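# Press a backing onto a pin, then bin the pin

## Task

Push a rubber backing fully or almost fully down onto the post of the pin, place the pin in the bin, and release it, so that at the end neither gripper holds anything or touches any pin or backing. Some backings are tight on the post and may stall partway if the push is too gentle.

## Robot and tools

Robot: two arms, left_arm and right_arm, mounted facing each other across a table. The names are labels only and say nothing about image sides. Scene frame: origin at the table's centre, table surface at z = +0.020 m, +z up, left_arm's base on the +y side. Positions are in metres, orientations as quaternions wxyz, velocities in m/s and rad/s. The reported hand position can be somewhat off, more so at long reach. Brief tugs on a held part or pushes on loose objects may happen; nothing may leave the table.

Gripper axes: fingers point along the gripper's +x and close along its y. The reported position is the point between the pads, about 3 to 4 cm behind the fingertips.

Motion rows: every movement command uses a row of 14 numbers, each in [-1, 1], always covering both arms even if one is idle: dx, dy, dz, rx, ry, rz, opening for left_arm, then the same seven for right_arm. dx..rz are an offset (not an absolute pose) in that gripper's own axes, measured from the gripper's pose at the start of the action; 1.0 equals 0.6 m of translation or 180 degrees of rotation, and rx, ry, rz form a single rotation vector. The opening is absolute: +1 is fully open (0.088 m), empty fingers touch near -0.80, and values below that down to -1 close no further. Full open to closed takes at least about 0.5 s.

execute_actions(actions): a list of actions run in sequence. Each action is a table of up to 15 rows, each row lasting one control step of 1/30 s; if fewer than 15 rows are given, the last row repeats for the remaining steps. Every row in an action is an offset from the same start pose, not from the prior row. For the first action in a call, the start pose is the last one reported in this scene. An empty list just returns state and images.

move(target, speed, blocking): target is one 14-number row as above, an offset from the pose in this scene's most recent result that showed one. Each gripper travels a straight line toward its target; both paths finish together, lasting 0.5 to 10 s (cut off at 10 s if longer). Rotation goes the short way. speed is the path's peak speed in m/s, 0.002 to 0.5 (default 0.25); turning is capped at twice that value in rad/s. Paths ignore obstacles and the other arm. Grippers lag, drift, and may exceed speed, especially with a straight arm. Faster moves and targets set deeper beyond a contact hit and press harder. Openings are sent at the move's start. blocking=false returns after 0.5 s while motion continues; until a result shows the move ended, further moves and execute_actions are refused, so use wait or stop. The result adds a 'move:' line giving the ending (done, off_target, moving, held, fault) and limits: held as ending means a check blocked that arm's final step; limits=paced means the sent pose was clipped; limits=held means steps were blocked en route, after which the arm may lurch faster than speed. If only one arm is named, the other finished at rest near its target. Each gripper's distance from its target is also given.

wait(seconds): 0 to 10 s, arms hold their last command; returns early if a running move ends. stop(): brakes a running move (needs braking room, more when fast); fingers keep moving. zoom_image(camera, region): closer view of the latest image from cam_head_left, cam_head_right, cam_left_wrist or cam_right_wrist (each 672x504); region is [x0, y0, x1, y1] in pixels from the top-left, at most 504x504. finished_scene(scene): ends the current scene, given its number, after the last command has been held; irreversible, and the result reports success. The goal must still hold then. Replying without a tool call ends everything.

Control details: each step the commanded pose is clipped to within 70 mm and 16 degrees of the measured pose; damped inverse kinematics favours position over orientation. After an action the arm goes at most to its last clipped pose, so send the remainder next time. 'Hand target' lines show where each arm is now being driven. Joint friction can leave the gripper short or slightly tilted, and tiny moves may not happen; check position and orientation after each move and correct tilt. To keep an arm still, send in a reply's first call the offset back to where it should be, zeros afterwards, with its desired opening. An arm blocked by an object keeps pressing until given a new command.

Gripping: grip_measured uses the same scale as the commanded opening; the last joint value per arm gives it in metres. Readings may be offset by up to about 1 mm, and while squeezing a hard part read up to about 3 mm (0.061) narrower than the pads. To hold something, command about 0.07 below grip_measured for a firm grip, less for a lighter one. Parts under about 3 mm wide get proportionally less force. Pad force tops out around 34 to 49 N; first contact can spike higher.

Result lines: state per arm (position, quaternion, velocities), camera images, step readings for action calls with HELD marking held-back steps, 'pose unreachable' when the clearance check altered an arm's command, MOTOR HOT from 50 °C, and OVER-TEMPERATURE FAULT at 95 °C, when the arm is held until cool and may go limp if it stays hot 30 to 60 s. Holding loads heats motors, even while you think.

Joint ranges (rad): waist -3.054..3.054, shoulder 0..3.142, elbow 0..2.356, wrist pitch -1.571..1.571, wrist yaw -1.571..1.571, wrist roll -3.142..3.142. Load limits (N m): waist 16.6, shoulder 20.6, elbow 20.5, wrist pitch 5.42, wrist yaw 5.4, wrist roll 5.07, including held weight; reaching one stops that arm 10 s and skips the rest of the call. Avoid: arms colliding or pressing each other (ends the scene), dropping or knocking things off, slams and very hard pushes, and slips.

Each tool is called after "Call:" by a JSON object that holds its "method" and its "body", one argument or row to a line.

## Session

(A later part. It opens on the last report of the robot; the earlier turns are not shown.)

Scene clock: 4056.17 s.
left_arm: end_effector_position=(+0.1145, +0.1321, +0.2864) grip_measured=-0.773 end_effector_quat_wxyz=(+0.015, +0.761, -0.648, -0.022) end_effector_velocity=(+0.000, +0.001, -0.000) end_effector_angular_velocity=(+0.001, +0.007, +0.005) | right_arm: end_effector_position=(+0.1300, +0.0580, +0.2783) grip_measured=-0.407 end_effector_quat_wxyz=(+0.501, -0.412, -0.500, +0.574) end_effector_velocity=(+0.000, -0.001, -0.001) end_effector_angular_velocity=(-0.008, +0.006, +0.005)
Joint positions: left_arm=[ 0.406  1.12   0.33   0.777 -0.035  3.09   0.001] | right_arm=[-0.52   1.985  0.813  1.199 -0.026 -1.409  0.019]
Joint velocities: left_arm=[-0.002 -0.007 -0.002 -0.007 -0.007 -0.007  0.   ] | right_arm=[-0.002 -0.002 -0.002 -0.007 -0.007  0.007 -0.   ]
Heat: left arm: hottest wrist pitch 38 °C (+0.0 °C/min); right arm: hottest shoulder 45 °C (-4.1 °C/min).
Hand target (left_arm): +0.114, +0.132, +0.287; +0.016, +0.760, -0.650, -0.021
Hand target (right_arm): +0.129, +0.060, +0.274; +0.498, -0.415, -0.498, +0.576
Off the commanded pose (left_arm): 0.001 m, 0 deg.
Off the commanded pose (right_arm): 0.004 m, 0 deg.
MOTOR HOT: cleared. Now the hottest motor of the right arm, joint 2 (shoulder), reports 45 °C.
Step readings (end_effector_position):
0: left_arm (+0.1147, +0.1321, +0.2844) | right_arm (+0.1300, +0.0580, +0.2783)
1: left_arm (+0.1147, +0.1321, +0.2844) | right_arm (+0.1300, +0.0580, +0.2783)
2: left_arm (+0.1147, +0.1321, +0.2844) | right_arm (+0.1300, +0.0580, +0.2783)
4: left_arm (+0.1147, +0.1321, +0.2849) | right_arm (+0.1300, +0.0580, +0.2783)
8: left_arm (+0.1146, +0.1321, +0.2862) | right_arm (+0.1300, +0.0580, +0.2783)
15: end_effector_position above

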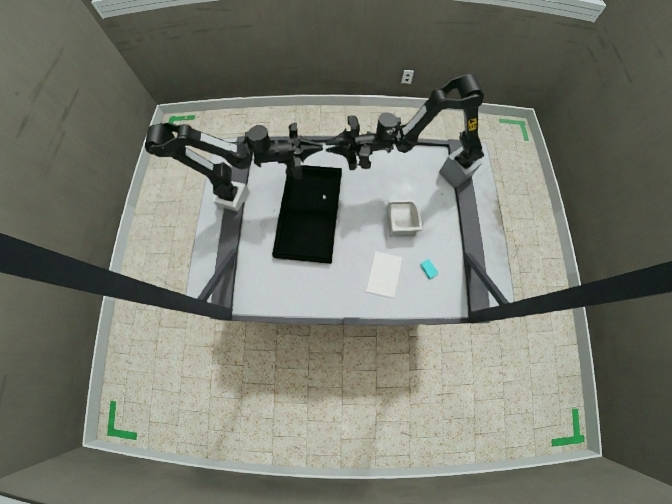

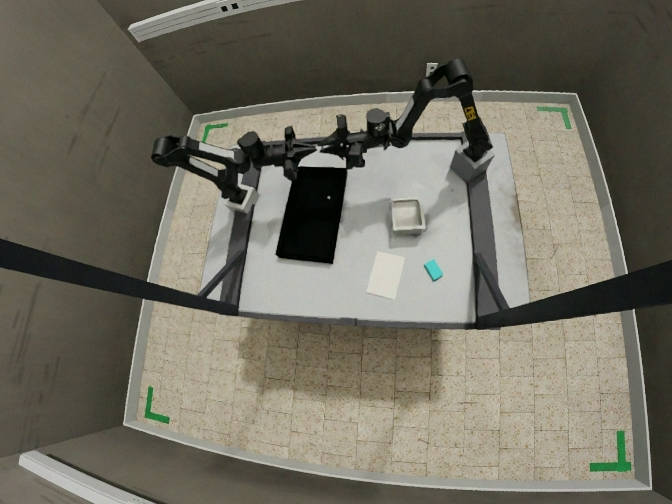

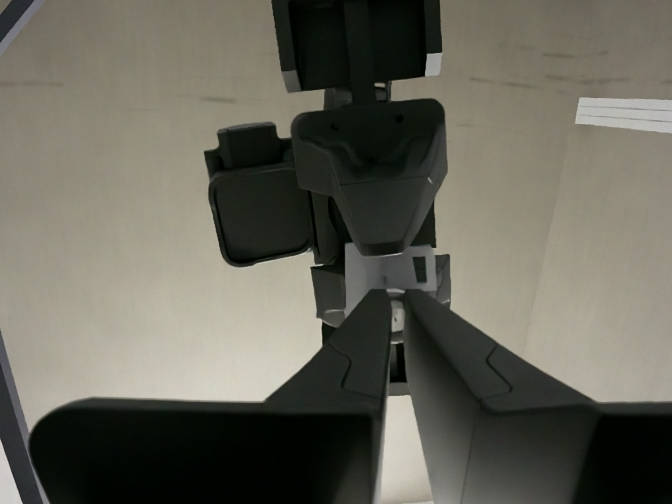

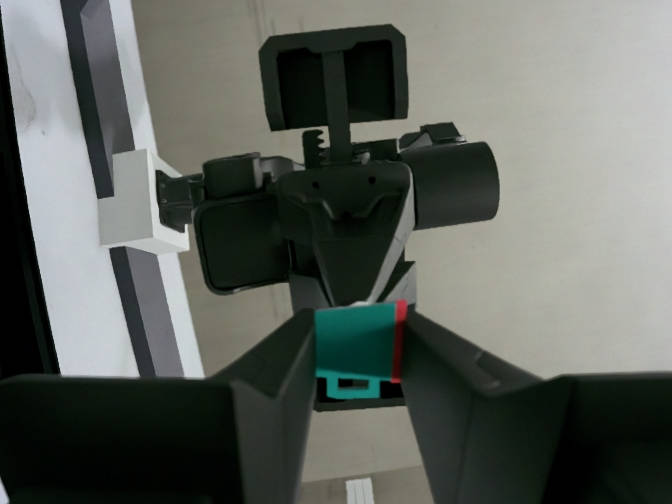

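Call:
{"method": "execute_actions", "body": {
  "actions": [
    [[0,0,0,0,0,0,-0.86, 0.0038,0.00660,-0.0004,0,0.0005,0.0028,-0.5],[0,0,0,0,0,0,-0.86, 0.0044,0.00645,-0.0004,0,0.0005,0.0028,-0.5],[0,0,0,0,0,0,-0.86, 0.0051,0.0063,-0.0004,0,0.0005,0.0028,-0.5],[0,0,0,0,0,0,-0.86, 0.0057,0.00615,-0.0004,0,0.0005,0.0028,-0.5],[0,0,0,0,0,0,-0.86, 0.0064,0.0060,-0.0004,0,0.0005,0.0028,-0.5],[0,0,0,0,0,0,-0.86, 0.0070,0.00585,-0.0004,0,0.0005,0.0028,-0.5],[0,0,0,0,0,0,-0.86, 0.0077,0.0057,-0.0004,0,0.0005,0.0028,-0.5],[0,0,0,0,0,0,-0.86, 0.0083,0.0055,-0.0004,0,0.0005,0.0028,-0.5],[0,0,0,0,0,0,-0.86, 0.0090,0.00535,-0.0004,0,0.0005,0.0028,-0.5],[0,0,0,0,0,0,-0.86, 0.0096,0.0052,-0.0004,0,0.0005,0.0028,-0.5],[0,0,0,0,0,0,-0.86, 0.0103,0.00505,-0.0004,0,0.0005,0.0028,-0.5],[0,0,0,0,0,0,-0.86, 0.0109,0.0049,-0.0004,0,0.0005,0.0028,-0.5],[0,0,0,0,0,0,-0.86, 0.0115,0.00475,-0.0004,0,0.0005,0.0028,-0.5]]
  ]
}}

Call:
{"method": "wait", "body": {
  "seconds": 0.5
}}

Call:
{"method": "zoom_image", "body": {
  "camera": "cam_left_wrist",
  "region": [330, 215, 460, 345]
}}

Call:
{"method": "zoom_image", "body": {
  "camera": "cam_right_wrist",
  "region": [295, 230, 425, 360]
}}

Scene clock: 4090.57 s.
left_arm: end_effector_position=(+0.1145, +0.1321, +0.2865) grip_measured=-0.773 end_effector_quat_wxyz=(+0.015, +0.761, -0.648, -0.022) end_effector_velocity=(+0.000, +0.001, -0.002) end_effector_angular_velocity=(+0.008, -0.006, +0.005) | right_arm: end_effector_position=(+0.1294, +0.0625, +0.2798) grip_measured=-0.407 end_effector_quat_wxyz=(+0.501, -0.412, -0.500, +0.574) end_effector_velocity=(-0.003, +0.005, -0.002) end_effector_angular_velocity=(-0.016, -0.010, +0.010)
Joint positions: left_arm=[ 0.406  1.12   0.33   0.777 -0.035  3.09   0.001] | right_arm=[-0.52   1.992  0.835  1.185 -0.026 -1.409  0.019]
Joint velocities: left_arm=[-0.002 -0.002 -0.002 -0.007 -0.007  0.007 -0.   ] | right_arm=[ 0.002  0.007  0.027 -0.037 -0.007 -0.007 -0.   ]
Heat: left arm: hottest wrist pitch 39 °C (+1.0 °C/min); right arm: hottest shoulder 43 °C (-4.0 °C/min).
Hand target (left_arm): +0.115, +0.132, +0.286; +0.015, +0.761, -0.648, -0.022
Hand target (right_arm): +0.129, +0.065, +0.276; +0.498, -0.415, -0.498, +0.576
Off the commanded pose (left_arm): 0.000 m, 0 deg.
Off the commanded pose (right_arm): 0.005 m, 1 deg.
Step readings (end_effector_position):
0: left_arm (+0.1145, +0.1321, +0.2865) | right_arm (+0.1300, +0.0580, +0.2783)
1: left_arm (+0.1145, +0.1321, +0.2865) | right_arm (+0.1300, +0.0581, +0.2782)
2: left_arm (+0.1145, +0.1321, +0.2865) | right_arm (+0.1300, +0.0582, +0.2784)
4: left_arm (+0.1145, +0.1321, +0.2865) | right_arm (+0.1299, +0.0587, +0.2783)
8: left_arm (+0.1145, +0.1321, +0.2865) | right_arm (+0.1297, +0.0601, +0.2789)
15: end_effector_position above

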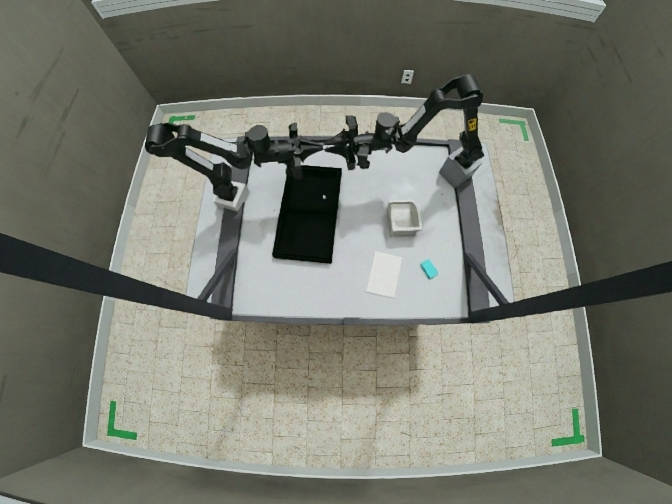

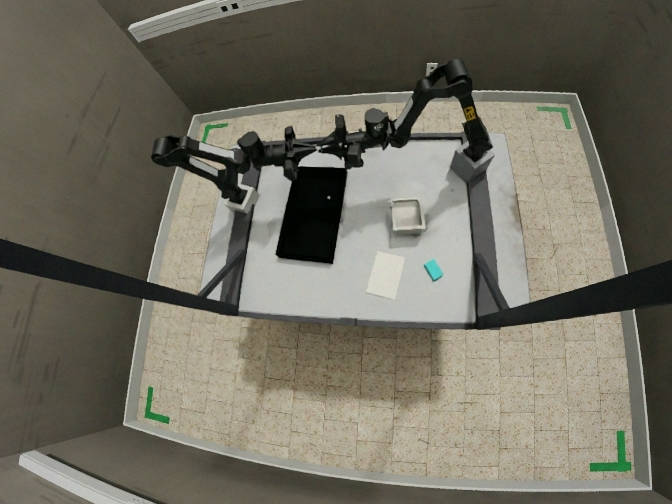

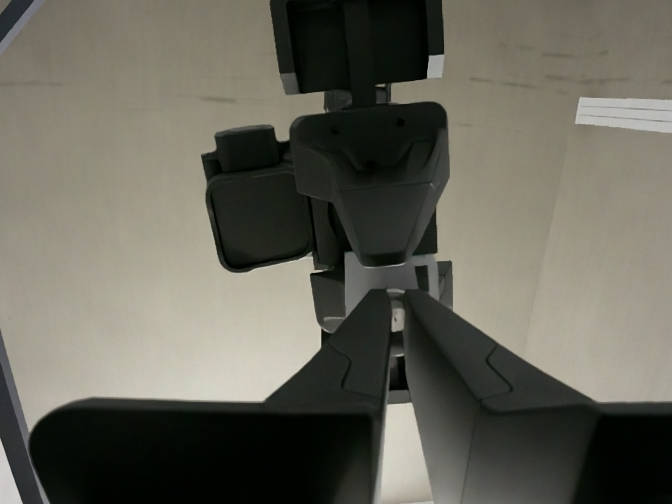

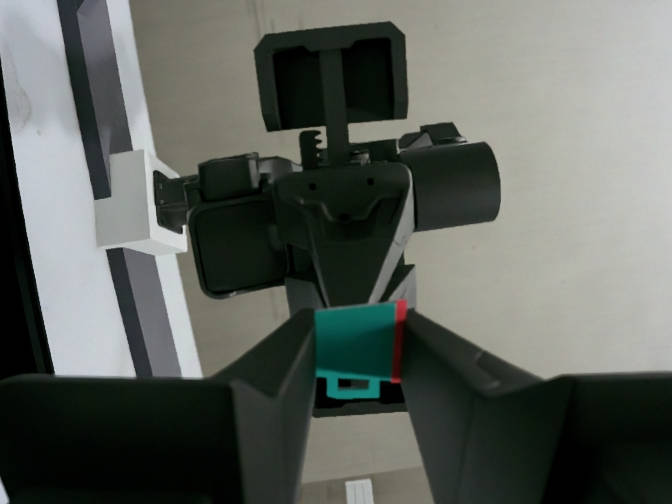

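Scene clock: 4091.07 s.
left_arm: end_effector_position=(+0.1145, +0.1321, +0.2865) grip_measured=-0.773 end_effector_quat_wxyz=(+0.015, +0.761, -0.648, -0.022) end_effector_velocity=(+0.002, +0.000, -0.000) end_effector_angular_velocity=(-0.004, +0.007, +0.020) | right_arm: end_effector_position=(+0.1293, +0.0630, +0.2798) grip_measured=-0.407 end_effector_quat_wxyz=(+0.501, -0.412, -0.500, +0.574) end_effector_velocity=(-0.002, -0.000, +0.004) end_effector_angular_velocity=(+0.013, -0.006, +0.019)
Joint positions: left_arm=[ 0.406  1.12   0.33   0.777 -0.035  3.09   0.001] | right_arm=[-0.52   1.993  0.837  1.184 -0.026 -1.409  0.019]
Joint velocities: left_arm=[-0.002  0.002 -0.002  0.007 -0.022 -0.007 -0.   ] | right_arm=[-0.002 -0.002  0.002  0.007 -0.022 -0.007 -0.   ]
Heat: left arm: hottest wrist pitch 39 °C (+1.0 °C/min); right arm: hottest shoulder 43 °C (-4.0 °C/min).
Hand target (left_arm): +0.115, +0.132, +0.286; +0.015, +0.761, -0.648, -0.022
Hand target (right_arm): +0.129, +0.065, +0.276; +0.498, -0.415, -0.498, +0.576
Off the commanded pose (left_arm): 0.000 m, 0 deg.
Off the commanded pose (right_arm): 0.005 m, 1 deg.
wait: 0.50 s; at rest by 0.17 s

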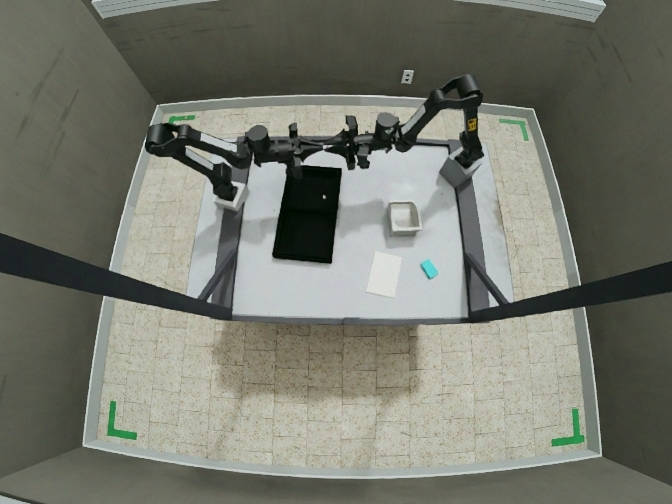

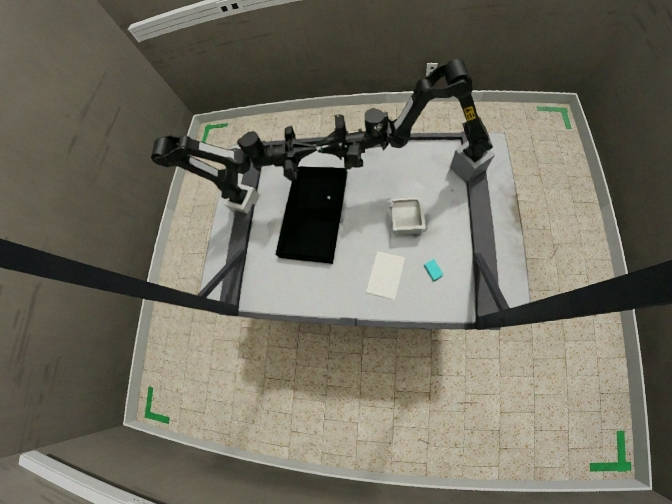

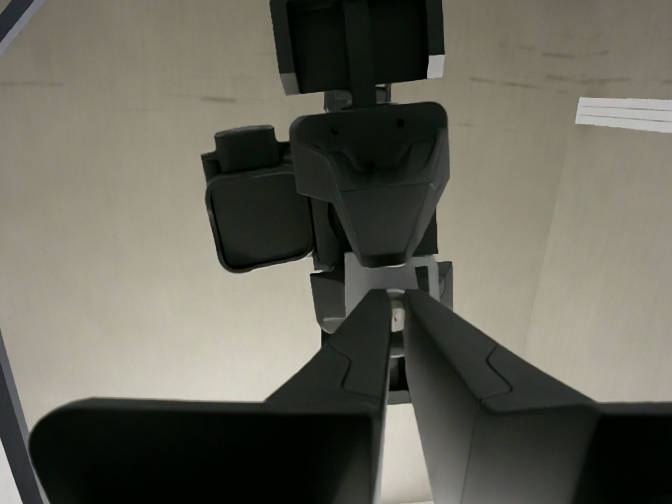

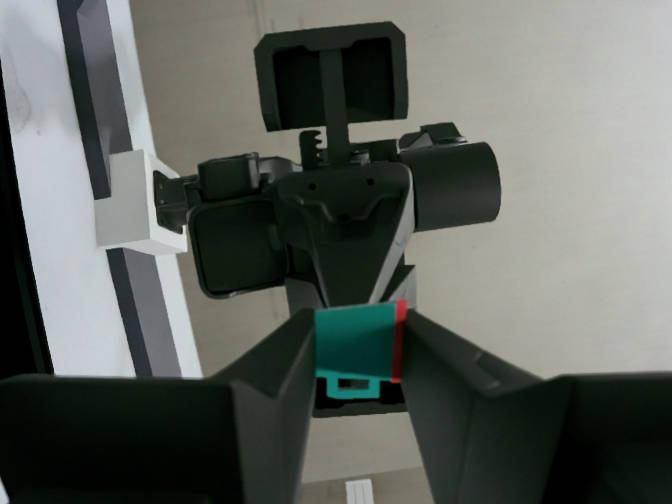

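Region (330, 215, 460, 345) of cam_left_wrist's 672x504 image, scaled by 3.877, with more detail than that image has.

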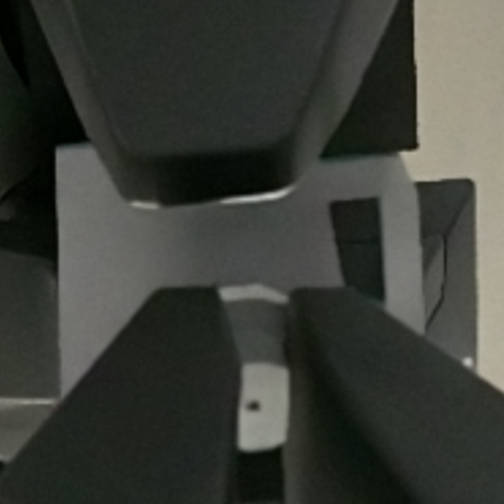

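Region (295, 230, 425, 360) of cam_right_wrist's 672x504 image, scaled by 3.877, with more detail than that image has.

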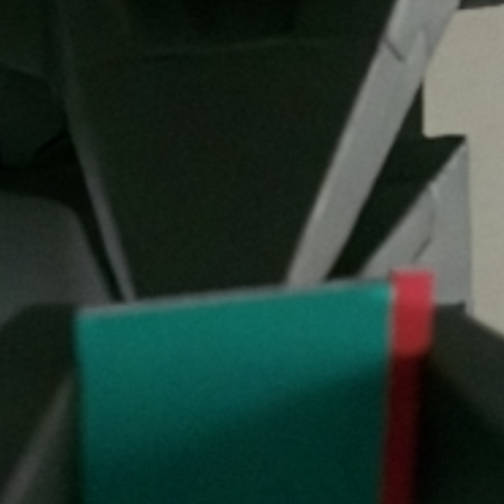

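Call:
{"method": "execute_actions", "body": {
  "actions": [
    [[0,0.0005,0,0,0,0.0007,-0.86, 0.0030,0.0070,-0.0006,0,0.0005,0.003,-0.5],[0,0.0010,0,0,0,0.0014,-0.86, 0.0030,0.0070,-0.0006,0,0.0005,0.003,-0.5],[0,0.0016,0,0,0,0.0021,-0.86, 0.0030,0.0070,-0.0006,0,0.0005,0.003,-0.5]]
  ]
}}

Call:
{"method": "zoom_image", "body": {
  "camera": "cam_left_wrist",
  "region": [330, 215, 460, 345]
}}

Call:
{"method": "zoom_image", "body": {
  "camera": "cam_right_wrist",
  "region": [295, 230, 425, 360]
}}

Scene clock: 4119.10 s.
left_arm: end_effector_position=(+0.1141, +0.1320, +0.2865) grip_measured=-0.773 end_effector_quat_wxyz=(+0.015, +0.760, -0.650, -0.022) end_effector_velocity=(+0.002, +0.001, -0.005) end_effector_angular_velocity=(+0.021, +0.010, +0.010) | right_arm: end_effector_position=(+0.1293, +0.0630, +0.2796) grip_measured=-0.407 end_effector_quat_wxyz=(+0.500, -0.412, -0.500, +0.574) end_effector_velocity=(-0.002, -0.001, -0.001) end_effector_angular_velocity=(-0.008, +0.006, +0.020)
Joint positions: left_arm=[ 0.406  1.12   0.33   0.777 -0.032  3.09   0.001] | right_arm=[-0.52   1.993  0.837  1.183 -0.026 -1.409  0.019]
Joint velocities: left_arm=[ 0.002 -0.002 -0.002 -0.022 -0.007 -0.007 -0.   ] | right_arm=[-0.002 -0.002 -0.002 -0.007 -0.022  0.007 -0.   ]
Heat: left arm: hottest wrist pitch 39 °C (+1.0 °C/min); right arm: hottest shoulder 43 °C (-2.0 °C/min).
Hand target (left_arm): +0.114, +0.132, +0.287; +0.015, +0.759, -0.651, -0.021
Hand target (right_arm): +0.129, +0.065, +0.276; +0.498, -0.415, -0.497, +0.576
Off the commanded pose (left_arm): 0.001 m, 0 deg.
Off the commanded pose (right_arm): 0.004 m, 1 deg.
Step readings (end_effector_position):
0: left_arm (+0.1145, +0.1321, +0.2865) | right_arm (+0.1293, +0.0630, +0.2798)
1: left_arm (+0.1145, +0.1321, +0.2865) | right_arm (+0.1293, +0.0630, +0.2798)
2: left_arm (+0.1145, +0.1321, +0.2865) | right_arm (+0.1293, +0.0630, +0.2797)
4: left_arm (+0.1145, +0.1321, +0.2865) | right_arm (+0.1293, +0.0630, +0.2796)
8: left_arm (+0.1142, +0.1320, +0.2865) | right_arm (+0.1293, +0.0630, +0.2796)
15: end_effector_position above

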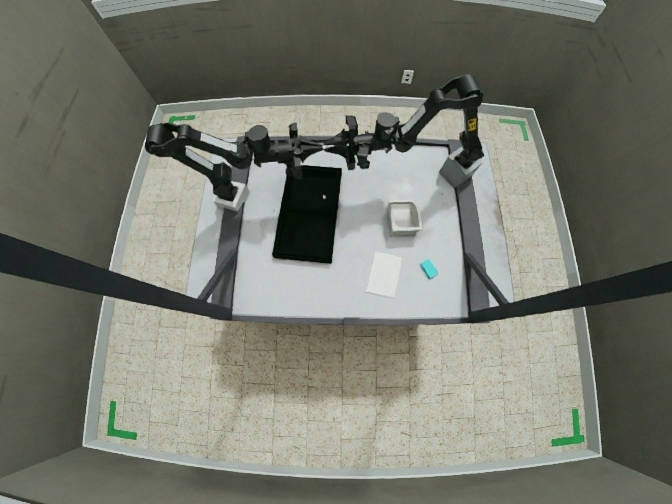

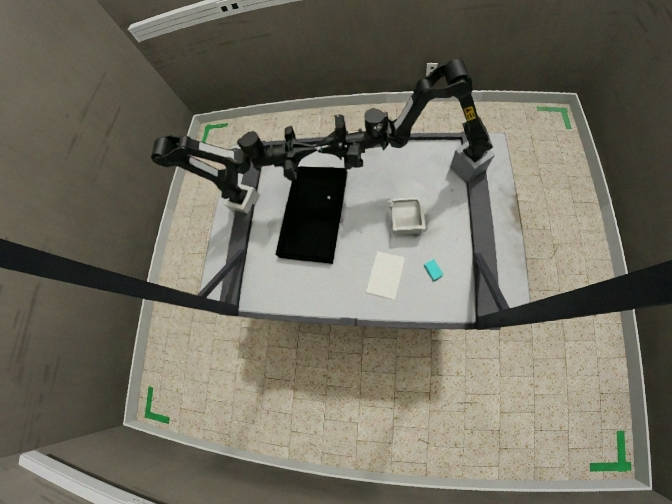

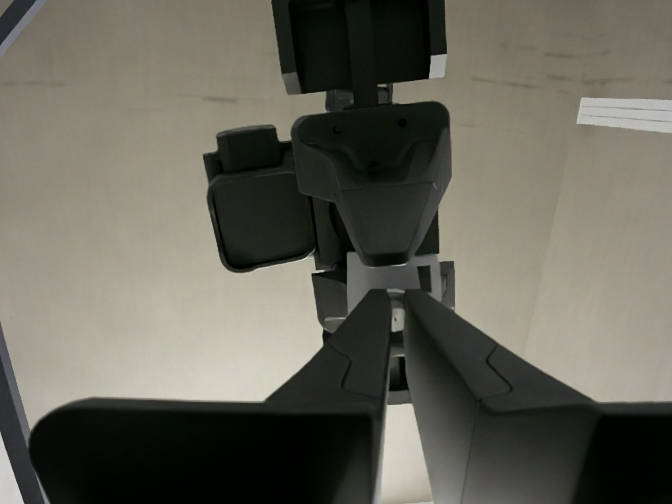

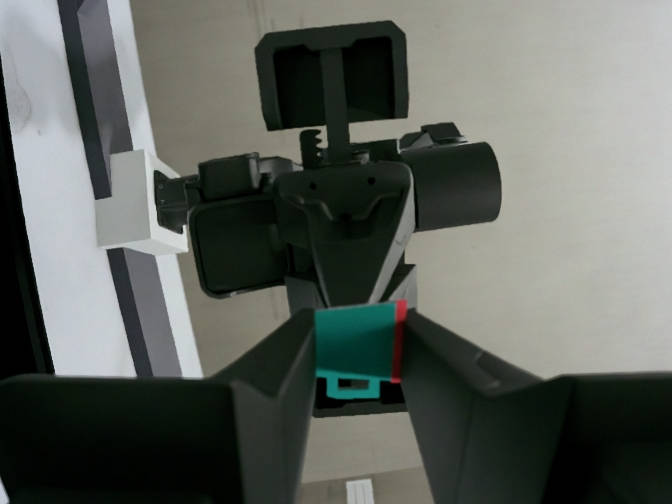

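Region (330, 215, 460, 345) of cam_left_wrist's 672x504 image, scaled by 3.877, with more detail than that image has.

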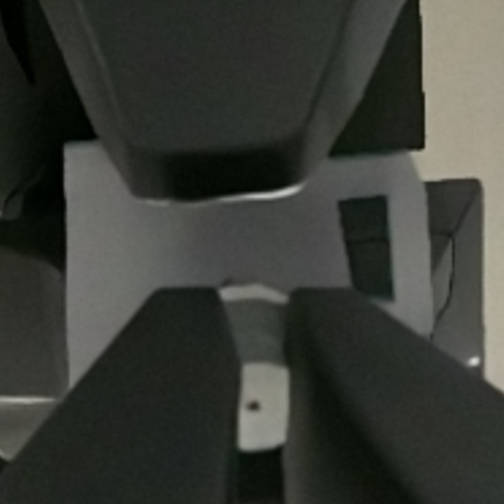

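Region (295, 230, 425, 360) of cam_right_wrist's 672x504 image, scaled by 3.877, with more detail than that image has.

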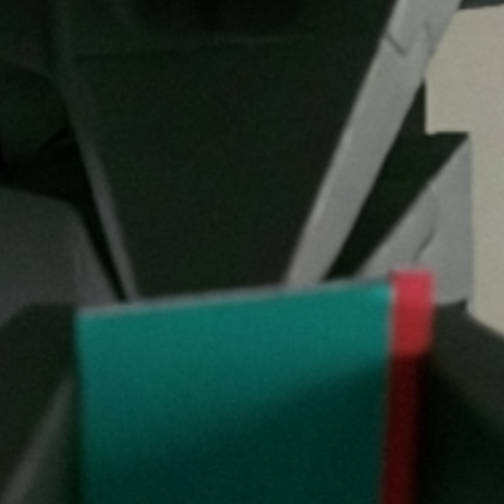

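Call:
{"method": "execute_actions", "body": {
  "actions": [
    [[0,0,0,0,0,0,-0.86, 0.0036,0.0067,-0.0005,0,0.0005,0.0027,-0.5],[0,0,0,0,0,0,-0.86, 0.0042,0.00665,-0.0005,0,0.0005,0.0027,-0.5],[0,0,0,0,0,0,-0.86, 0.0048,0.0066,-0.0005,0,0.0005,0.0027,-0.5],[0,0,0,0,0,0,-0.86, 0.0054,0.00655,-0.0005,0,0.0005,0.0027,-0.5],[0,0,0,0,0,0,-0.86, 0.0060,0.0065,-0.0005,0,0.0005,0.0027,-0.5],[0,0,0,0,0,0,-0.86, 0.0066,0.00645,-0.0005,0,0.0005,0.0027,-0.5],[0,0,0,0,0,0,-0.86, 0.0072,0.0064,-0.0005,0,0.0005,0.0027,-0.5],[0,0,0,0,0,0,-0.86, 0.0078,0.00635,-0.0005,0,0.0005,0.0027,-0.5],[0,0,0,0,0,0,-0.86, 0.0084,0.0063,-0.0005,0,0.0005,0.0027,-0.5],[0,0,0,0,0,0,-0.86, 0.0089,0.00625,-0.0005,0,0.0005,0.0027,-0.5],[0,0,0,0,0,0,-0.86, 0.0094,0.0062,-0.0005,0,0.0005,0.0027,-0.5],[0,0,0,0,0,0,-0.86, 0.0098,0.0062,-0.0005,0,0.0005,0.0027,-0.5],[0,0,0,0,0,0,-0.86, 0.0102,0.0062,-0.0005,0,0.0005,0.0027,-0.5],[0,0,0,0,0,0,-0.86, 0.0105,0.0062,-0.0005,0,0.0005,0.0027,-0.5]]
  ]
}}

Call:
{"method": "wait", "body": {
  "seconds": 0.5
}}

Call:
{"method": "zoom_image", "body": {
  "camera": "cam_left_wrist",
  "region": [330, 215, 460, 345]
}}

Call:
{"method": "zoom_image", "body": {
  "camera": "cam_right_wrist",
  "region": [295, 230, 425, 360]
}}

Scene clock: 4145.10 s.
left_arm: end_effector_position=(+0.1141, +0.1320, +0.2865) grip_measured=-0.773 end_effector_quat_wxyz=(+0.015, +0.760, -0.650, -0.022) end_effector_velocity=(+0.002, +0.002, -0.004) end_effector_angular_velocity=(+0.011, +0.008, +0.020) | right_arm: end_effector_position=(+0.1288, +0.0668, +0.2802) grip_measured=-0.407 end_effector_quat_wxyz=(+0.500, -0.412, -0.500, +0.574) end_effector_velocity=(-0.000, +0.002, -0.003) end_effector_angular_velocity=(-0.016, -0.010, +0.005)
Joint positions: left_arm=[ 0.406  1.12   0.33   0.777 -0.032  3.09   0.001] | right_arm=[-0.52   2.002  0.854  1.174 -0.026 -1.409  0.019]
Joint velocities: left_arm=[-0.002 -0.002 -0.007 -0.007 -0.022 -0.007 -0.   ] | right_arm=[-0.002  0.002  0.007 -0.022 -0.007 -0.007  0.   ]
Heat: left arm: hottest wrist pitch 39 °C (+0.0 °C/min); right arm: hottest shoulder 43 °C (-1.0 °C/min).
Hand target (left_arm): +0.114, +0.132, +0.286; +0.015, +0.760, -0.650, -0.022
Hand target (right_arm): +0.128, +0.069, +0.276; +0.498, -0.415, -0.497, +0.576
Off the commanded pose (left_arm): 0.000 m, 0 deg.
Off the commanded pose (right_arm): 0.005 m, 1 deg.
Step readings (end_effector_position):
0: left_arm (+0.1141, +0.1320, +0.2865) | right_arm (+0.1293, +0.0630, +0.2796)
1: left_arm (+0.1141, +0.1320, +0.2865) | right_arm (+0.1293, +0.0630, +0.2796)
2: left_arm (+0.1141, +0.1320, +0.2865) | right_arm (+0.1293, +0.0631, +0.2796)
4: left_arm (+0.1141, +0.1320, +0.2865) | right_arm (+0.1293, +0.0635, +0.2797)
8: left_arm (+0.1141, +0.1320, +0.2865) | right_arm (+0.1291, +0.0648, +0.2797)
15: end_effector_position above

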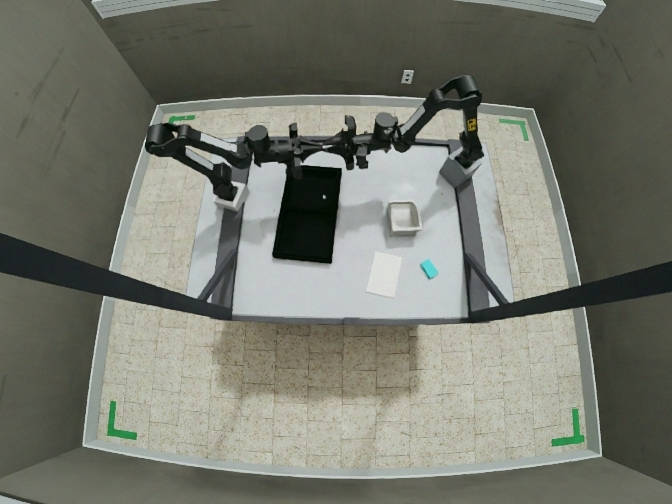

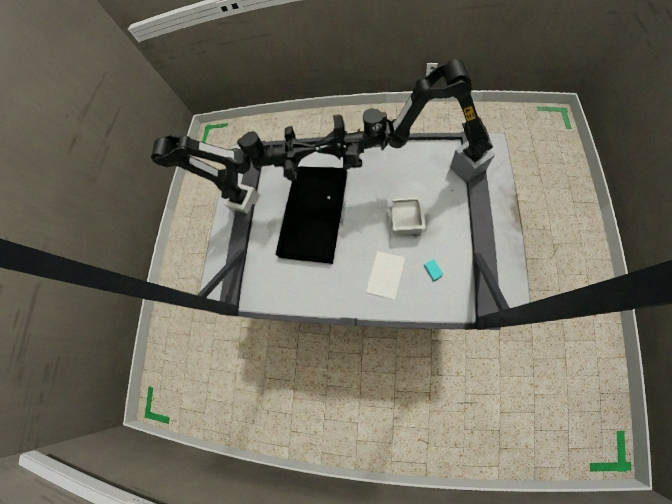

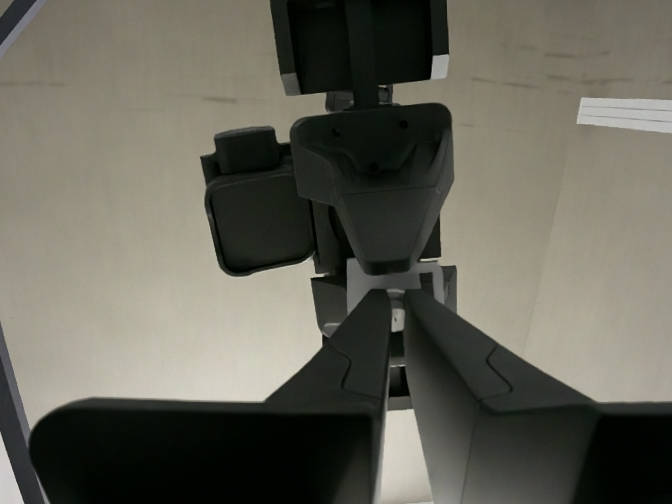

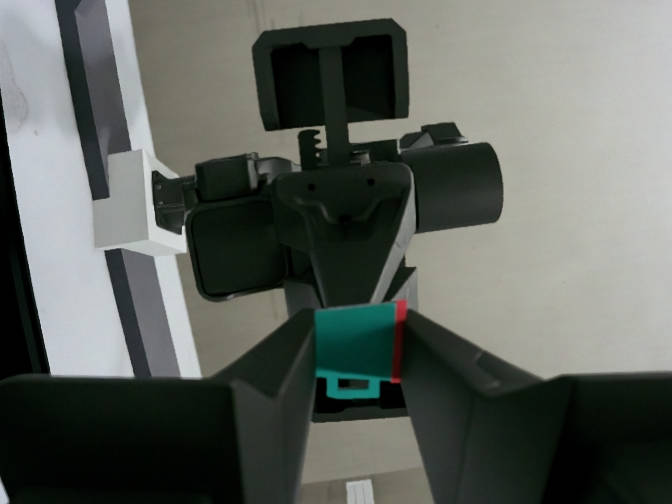

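Scene clock: 4145.60 s.
left_arm: end_effector_position=(+0.1141, +0.1320, +0.2865) grip_measured=-0.773 end_effector_quat_wxyz=(+0.015, +0.760, -0.650, -0.022) end_effector_velocity=(-0.000, +0.001, -0.004) end_effector_angular_velocity=(+0.016, +0.009, -0.005) | right_arm: end_effector_position=(+0.1288, +0.0669, +0.2801) grip_measured=-0.407 end_effector_quat_wxyz=(+0.500, -0.412, -0.500, +0.574) end_effector_velocity=(+0.000, -0.001, -0.001) end_effector_angular_velocity=(-0.008, +0.006, +0.015)
Joint positions: left_arm=[ 0.406  1.12   0.33   0.777 -0.032  3.09   0.001] | right_arm=[-0.52   2.002  0.855  1.173 -0.026 -1.409  0.019]
Joint velocities: left_arm=[ 0.002 -0.007 -0.002 -0.022  0.007 -0.007 -0.   ] | right_arm=[-0.007 -0.002 -0.002 -0.007 -0.022  0.007  0.   ]
Heat: left arm: hottest wrist pitch 39 °C (+0.0 °C/min); right arm: hottest shoulder 43 °C (-1.0 °C/min).
Hand target (left_arm): +0.114, +0.132, +0.286; +0.015, +0.760, -0.650, -0.022
Hand target (right_arm): +0.128, +0.069, +0.276; +0.498, -0.415, -0.497, +0.576
Off the commanded pose (left_arm): 0.000 m, 0 deg.
Off the commanded pose (right_arm): 0.005 m, 0 deg.
wait: 0.50 s; at rest by 0.17 s

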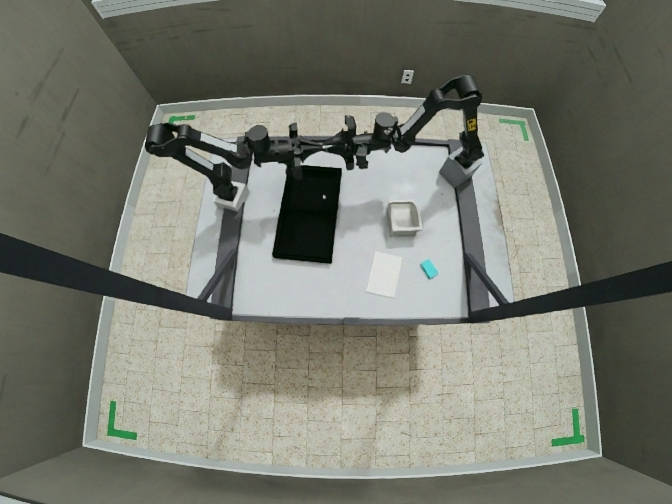

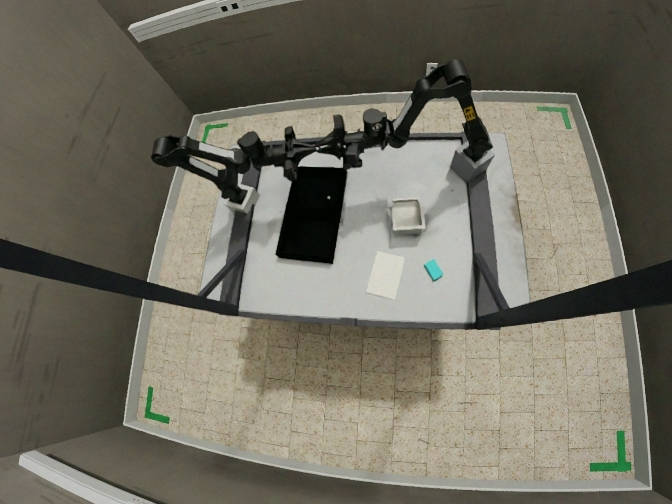

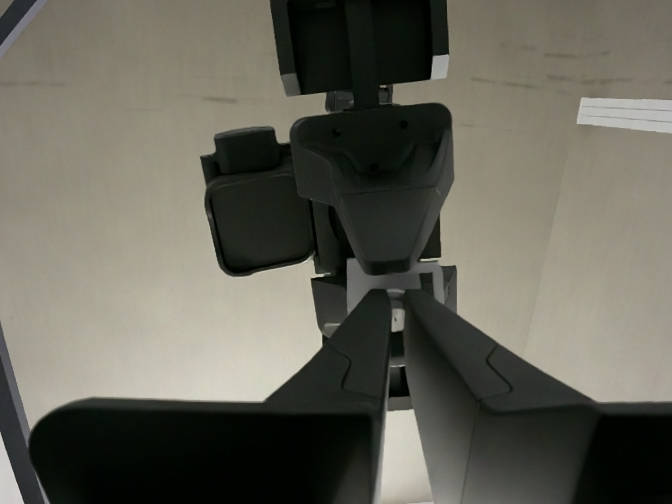

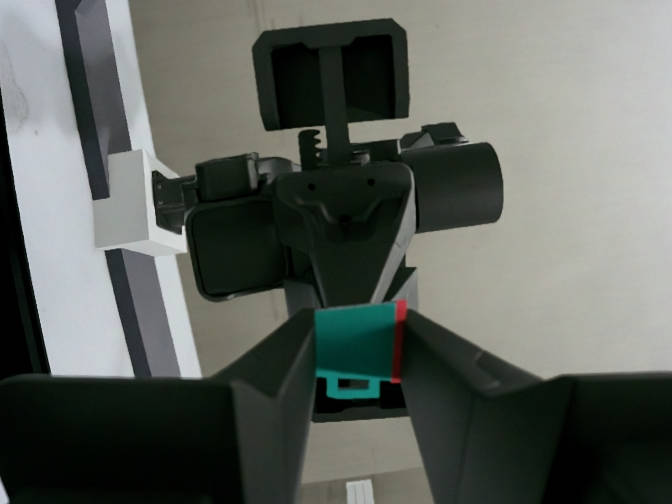

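Region (330, 215, 460, 345) of cam_left_wrist's 672x504 image, scaled by 3.877, with more detail than that image has.

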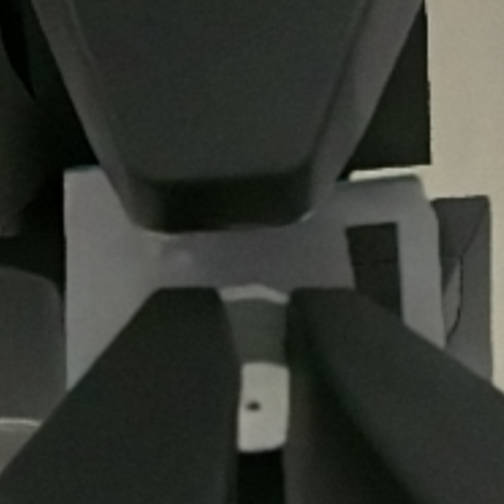

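Region (295, 230, 425, 360) of cam_right_wrist's 672x504 image, scaled by 3.877, with more detail than that image has.

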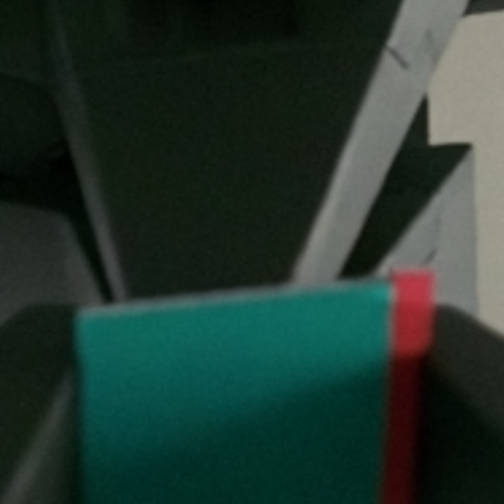

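Call:
{"method": "execute_actions", "body": {
  "actions": [
    [[0,0,0,0,0,0,-0.86, 0.0045,0.0062,-0.0004,0,0.00045,0.0021,-0.5],[0,0,0,0,0,0,-0.86, 0.0050,0.0056,-0.0003,0,0.0004,0.0017,-0.5],[0,0,0,0,0,0,-0.86, 0.0055,0.0050,-0.0002,0,0.00035,0.0014,-0.5],[0,0,0,0,0,0,-0.86, 0.0060,0.0044,-0.0001,0,0.0003,0.0010,-0.5],[0,0,0,0,0,0,-0.86, 0.0065,0.0038,0,0,0.00025,0.0007,-0.5],[0,0,0,0,0,0,-0.86, 0.0070,0.0032,0.0001,0,0.0002,0.0004,-0.5],[0,0,0,0,0,0,-0.86, 0.0075,0.0026,0.0002,0,0.00015,0.0,-0.5],[0,0,0,0,0,0,-0.86, 0.0080,0.0020,0.0003,0,0.0001,-0.0003,-0.5]]
  ]
}}

Call:
{"method": "zoom_image", "body": {
  "camera": "cam_left_wrist",
  "region": [330, 215, 460, 345]
}}

Call:
{"method": "zoom_image", "body": {
  "camera": "cam_right_wrist",
  "region": [295, 230, 425, 360]
}}

Scene clock: 4178.33 s.
left_arm: end_effector_position=(+0.1141, +0.1320, +0.2864) grip_measured=-0.773 end_effector_quat_wxyz=(+0.015, +0.760, -0.650, -0.022) end_effector_velocity=(-0.001, +0.000, -0.002) end_effector_angular_velocity=(+0.004, +0.023, +0.000) | right_arm: end_effector_position=(+0.1287, +0.0684, +0.2807) grip_measured=-0.407 end_effector_quat_wxyz=(+0.501, -0.412, -0.500, +0.574) end_effector_velocity=(+0.000, +0.000, +0.004) end_effector_angular_velocity=(+0.011, +0.009, +0.005)
Joint positions: left_arm=[ 0.406  1.12   0.33   0.777 -0.032  3.09   0.001] | right_arm=[-0.52   2.006  0.862  1.173 -0.026 -1.409  0.019]
Joint velocities: left_arm=[-0.007 -0.002 -0.002 -0.007 -0.007 -0.022  0.   ] | right_arm=[-0.002 -0.002  0.002  0.007 -0.007  0.007  0.   ]
Heat: left arm: hottest wrist pitch 39 °C (+0.0 °C/min); right arm: hottest shoulder 42 °C (-1.0 °C/min).
Hand target (left_arm): +0.114, +0.132, +0.286; +0.015, +0.760, -0.650, -0.022
Hand target (right_arm): +0.128, +0.072, +0.279; +0.501, -0.412, -0.500, +0.574
Off the commanded pose (left_arm): 0.000 m, 0 deg.
Off the commanded pose (right_arm): 0.004 m, 0 deg.
Step readings (end_effector_position):
0: left_arm (+0.1141, +0.1320, +0.2865) | right_arm (+0.1288, +0.0669, +0.2801)
1: left_arm (+0.1141, +0.1320, +0.2865) | right_arm (+0.1288, +0.0669, +0.2801)
2: left_arm (+0.1141, +0.1320, +0.2865) | right_arm (+0.1288, +0.0670, +0.2801)
4: left_arm (+0.1141, +0.1320, +0.2865) | right_arm (+0.1288, +0.0673, +0.2801)
8: left_arm (+0.1141, +0.1320, +0.2864) | right_arm (+0.1287, +0.0677, +0.2805)
15: end_effector_position above

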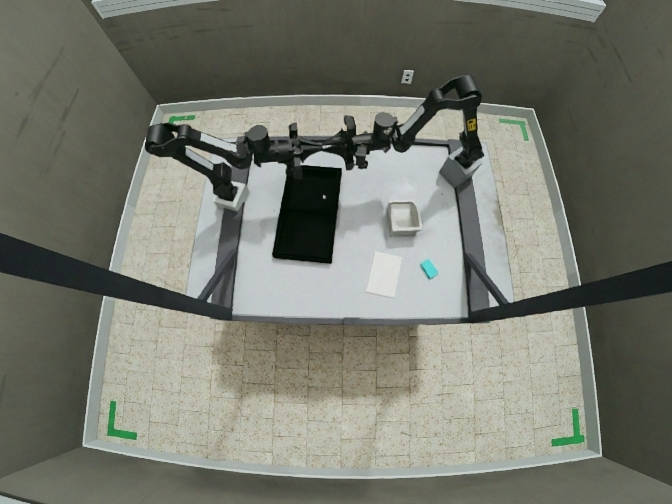

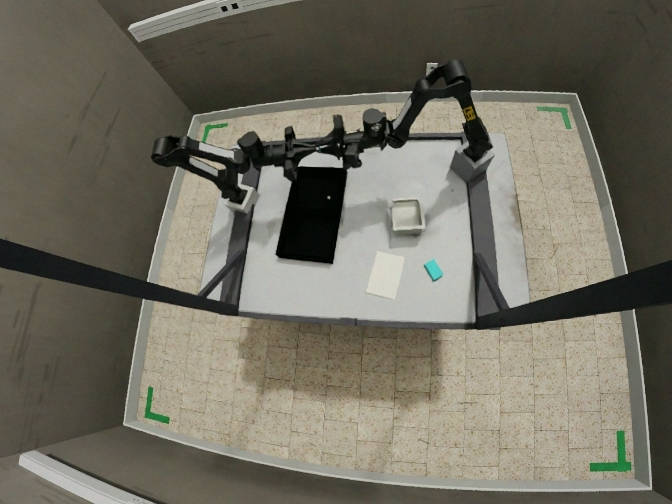

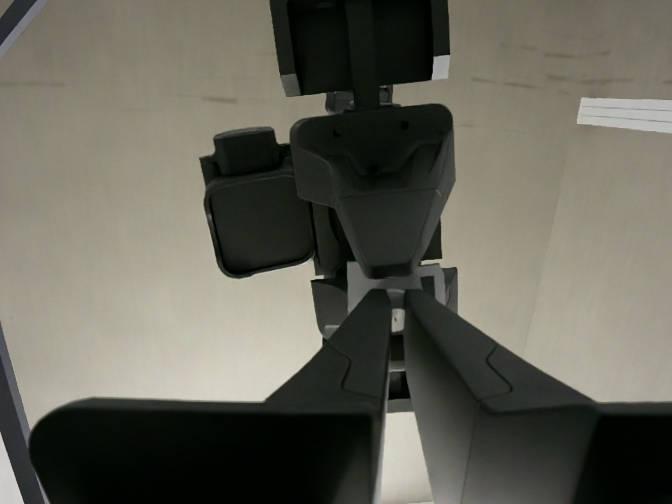

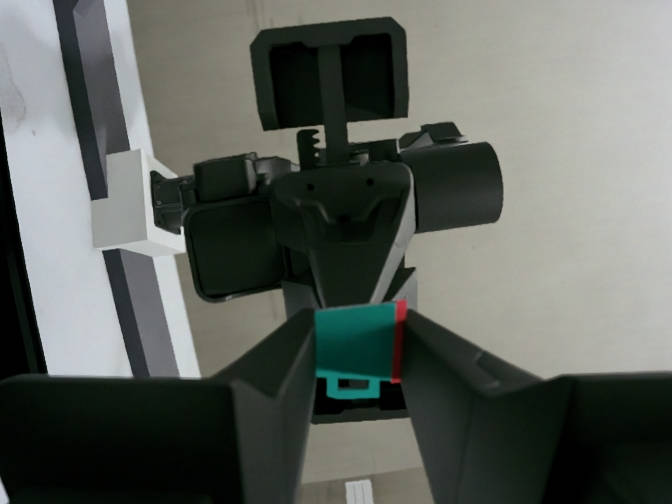

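Region (330, 215, 460, 345) of cam_left_wrist's 672x504 image, scaled by 3.877, with more detail than that image has.

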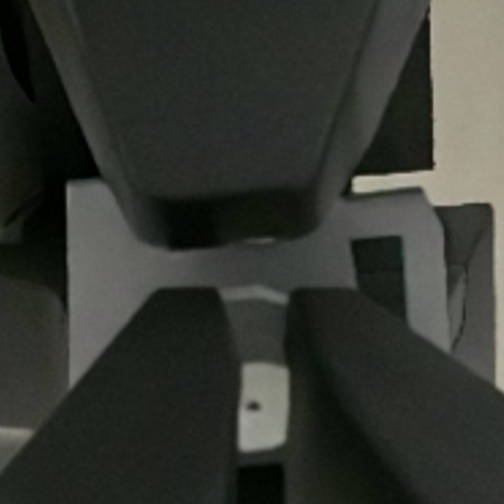

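Region (295, 230, 425, 360) of cam_right_wrist's 672x504 image, scaled by 3.877, with more detail than that image has.

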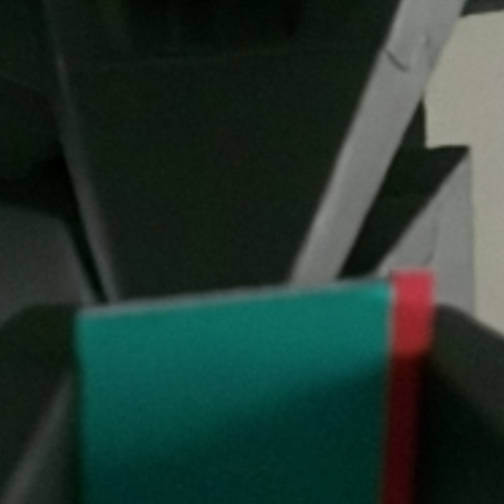

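Call:
{"method": "execute_actions", "body": {
  "actions": []
}}

Scene clock: 4208.73 s.
left_arm: end_effector_position=(+0.1141, +0.1320, +0.2864) grip_measured=-0.773 end_effector_quat_wxyz=(+0.015, +0.760, -0.650, -0.022) end_effector_velocity=(-0.002, +0.000, -0.001) end_effector_angular_velocity=(+0.009, +0.023, -0.009) | right_arm: end_effector_position=(+0.1287, +0.0684, +0.2807) grip_measured=-0.407 end_effector_quat_wxyz=(+0.501, -0.412, -0.500, +0.574) end_effector_velocity=(+0.003, -0.000, +0.001) end_effector_angular_velocity=(-0.004, +0.007, +0.000)
Joint positions: left_arm=[ 0.406  1.12   0.33   0.777 -0.032  3.09   0.001] | right_arm=[-0.52   2.006  0.862  1.173 -0.026 -1.409  0.019]
Joint velocities: left_arm=[-0.002 -0.007  0.002 -0.022  0.007 -0.022 -0.   ] | right_arm=[-0.007 -0.007 -0.002 -0.007 -0.007  0.007 -0.   ]
Heat: left arm: hottest wrist pitch 39 °C (+0.0 °C/min); right arm: hottest wrist pitch 43 °C (+0.0 °C/min).
Hand target (left_arm): +0.114, +0.132, +0.286; +0.015, +0.760, -0.650, -0.022
Hand target (right_arm): +0.128, +0.072, +0.279; +0.501, -0.412, -0.500, +0.574
Off the commanded pose (left_arm): 0.000 m, 0 deg.
Off the commanded pose (right_arm): 0.004 m, 0 deg.

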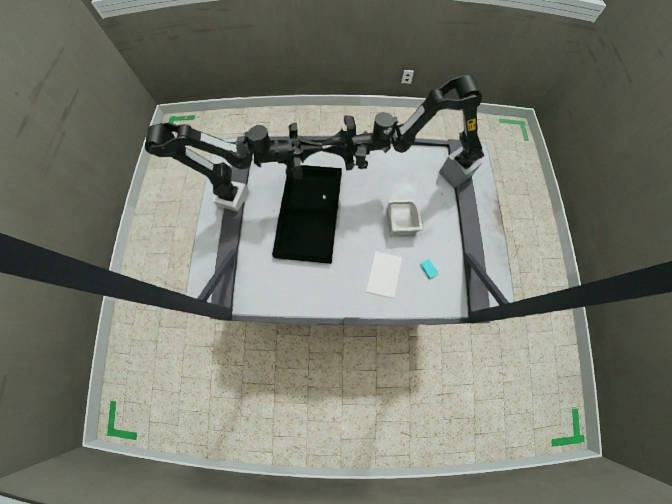

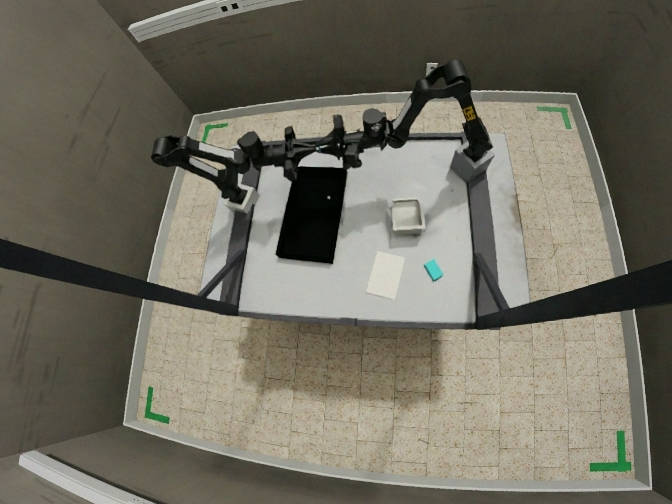

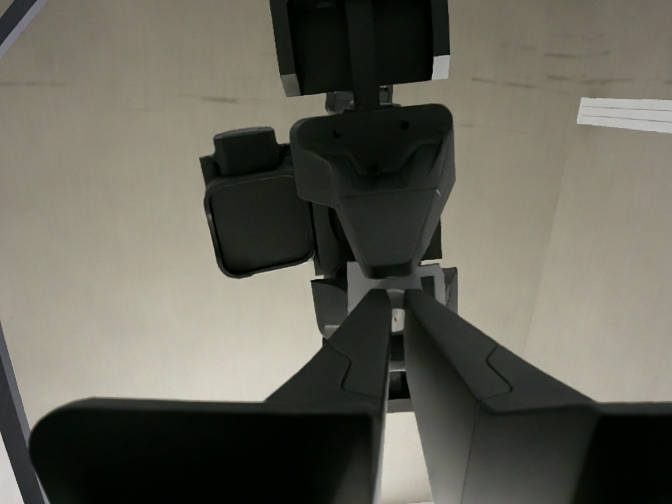

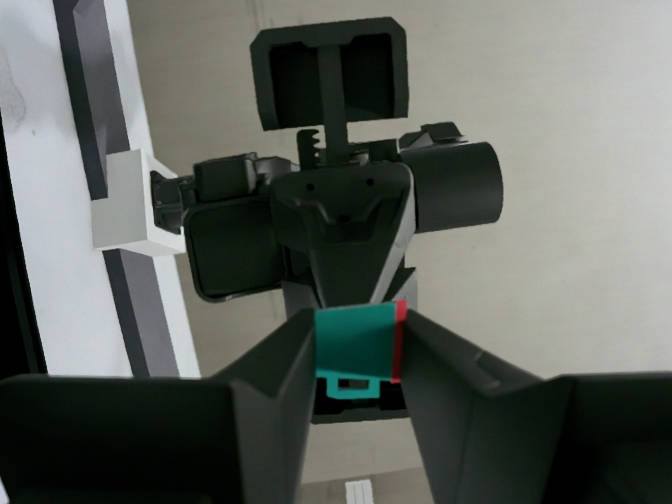

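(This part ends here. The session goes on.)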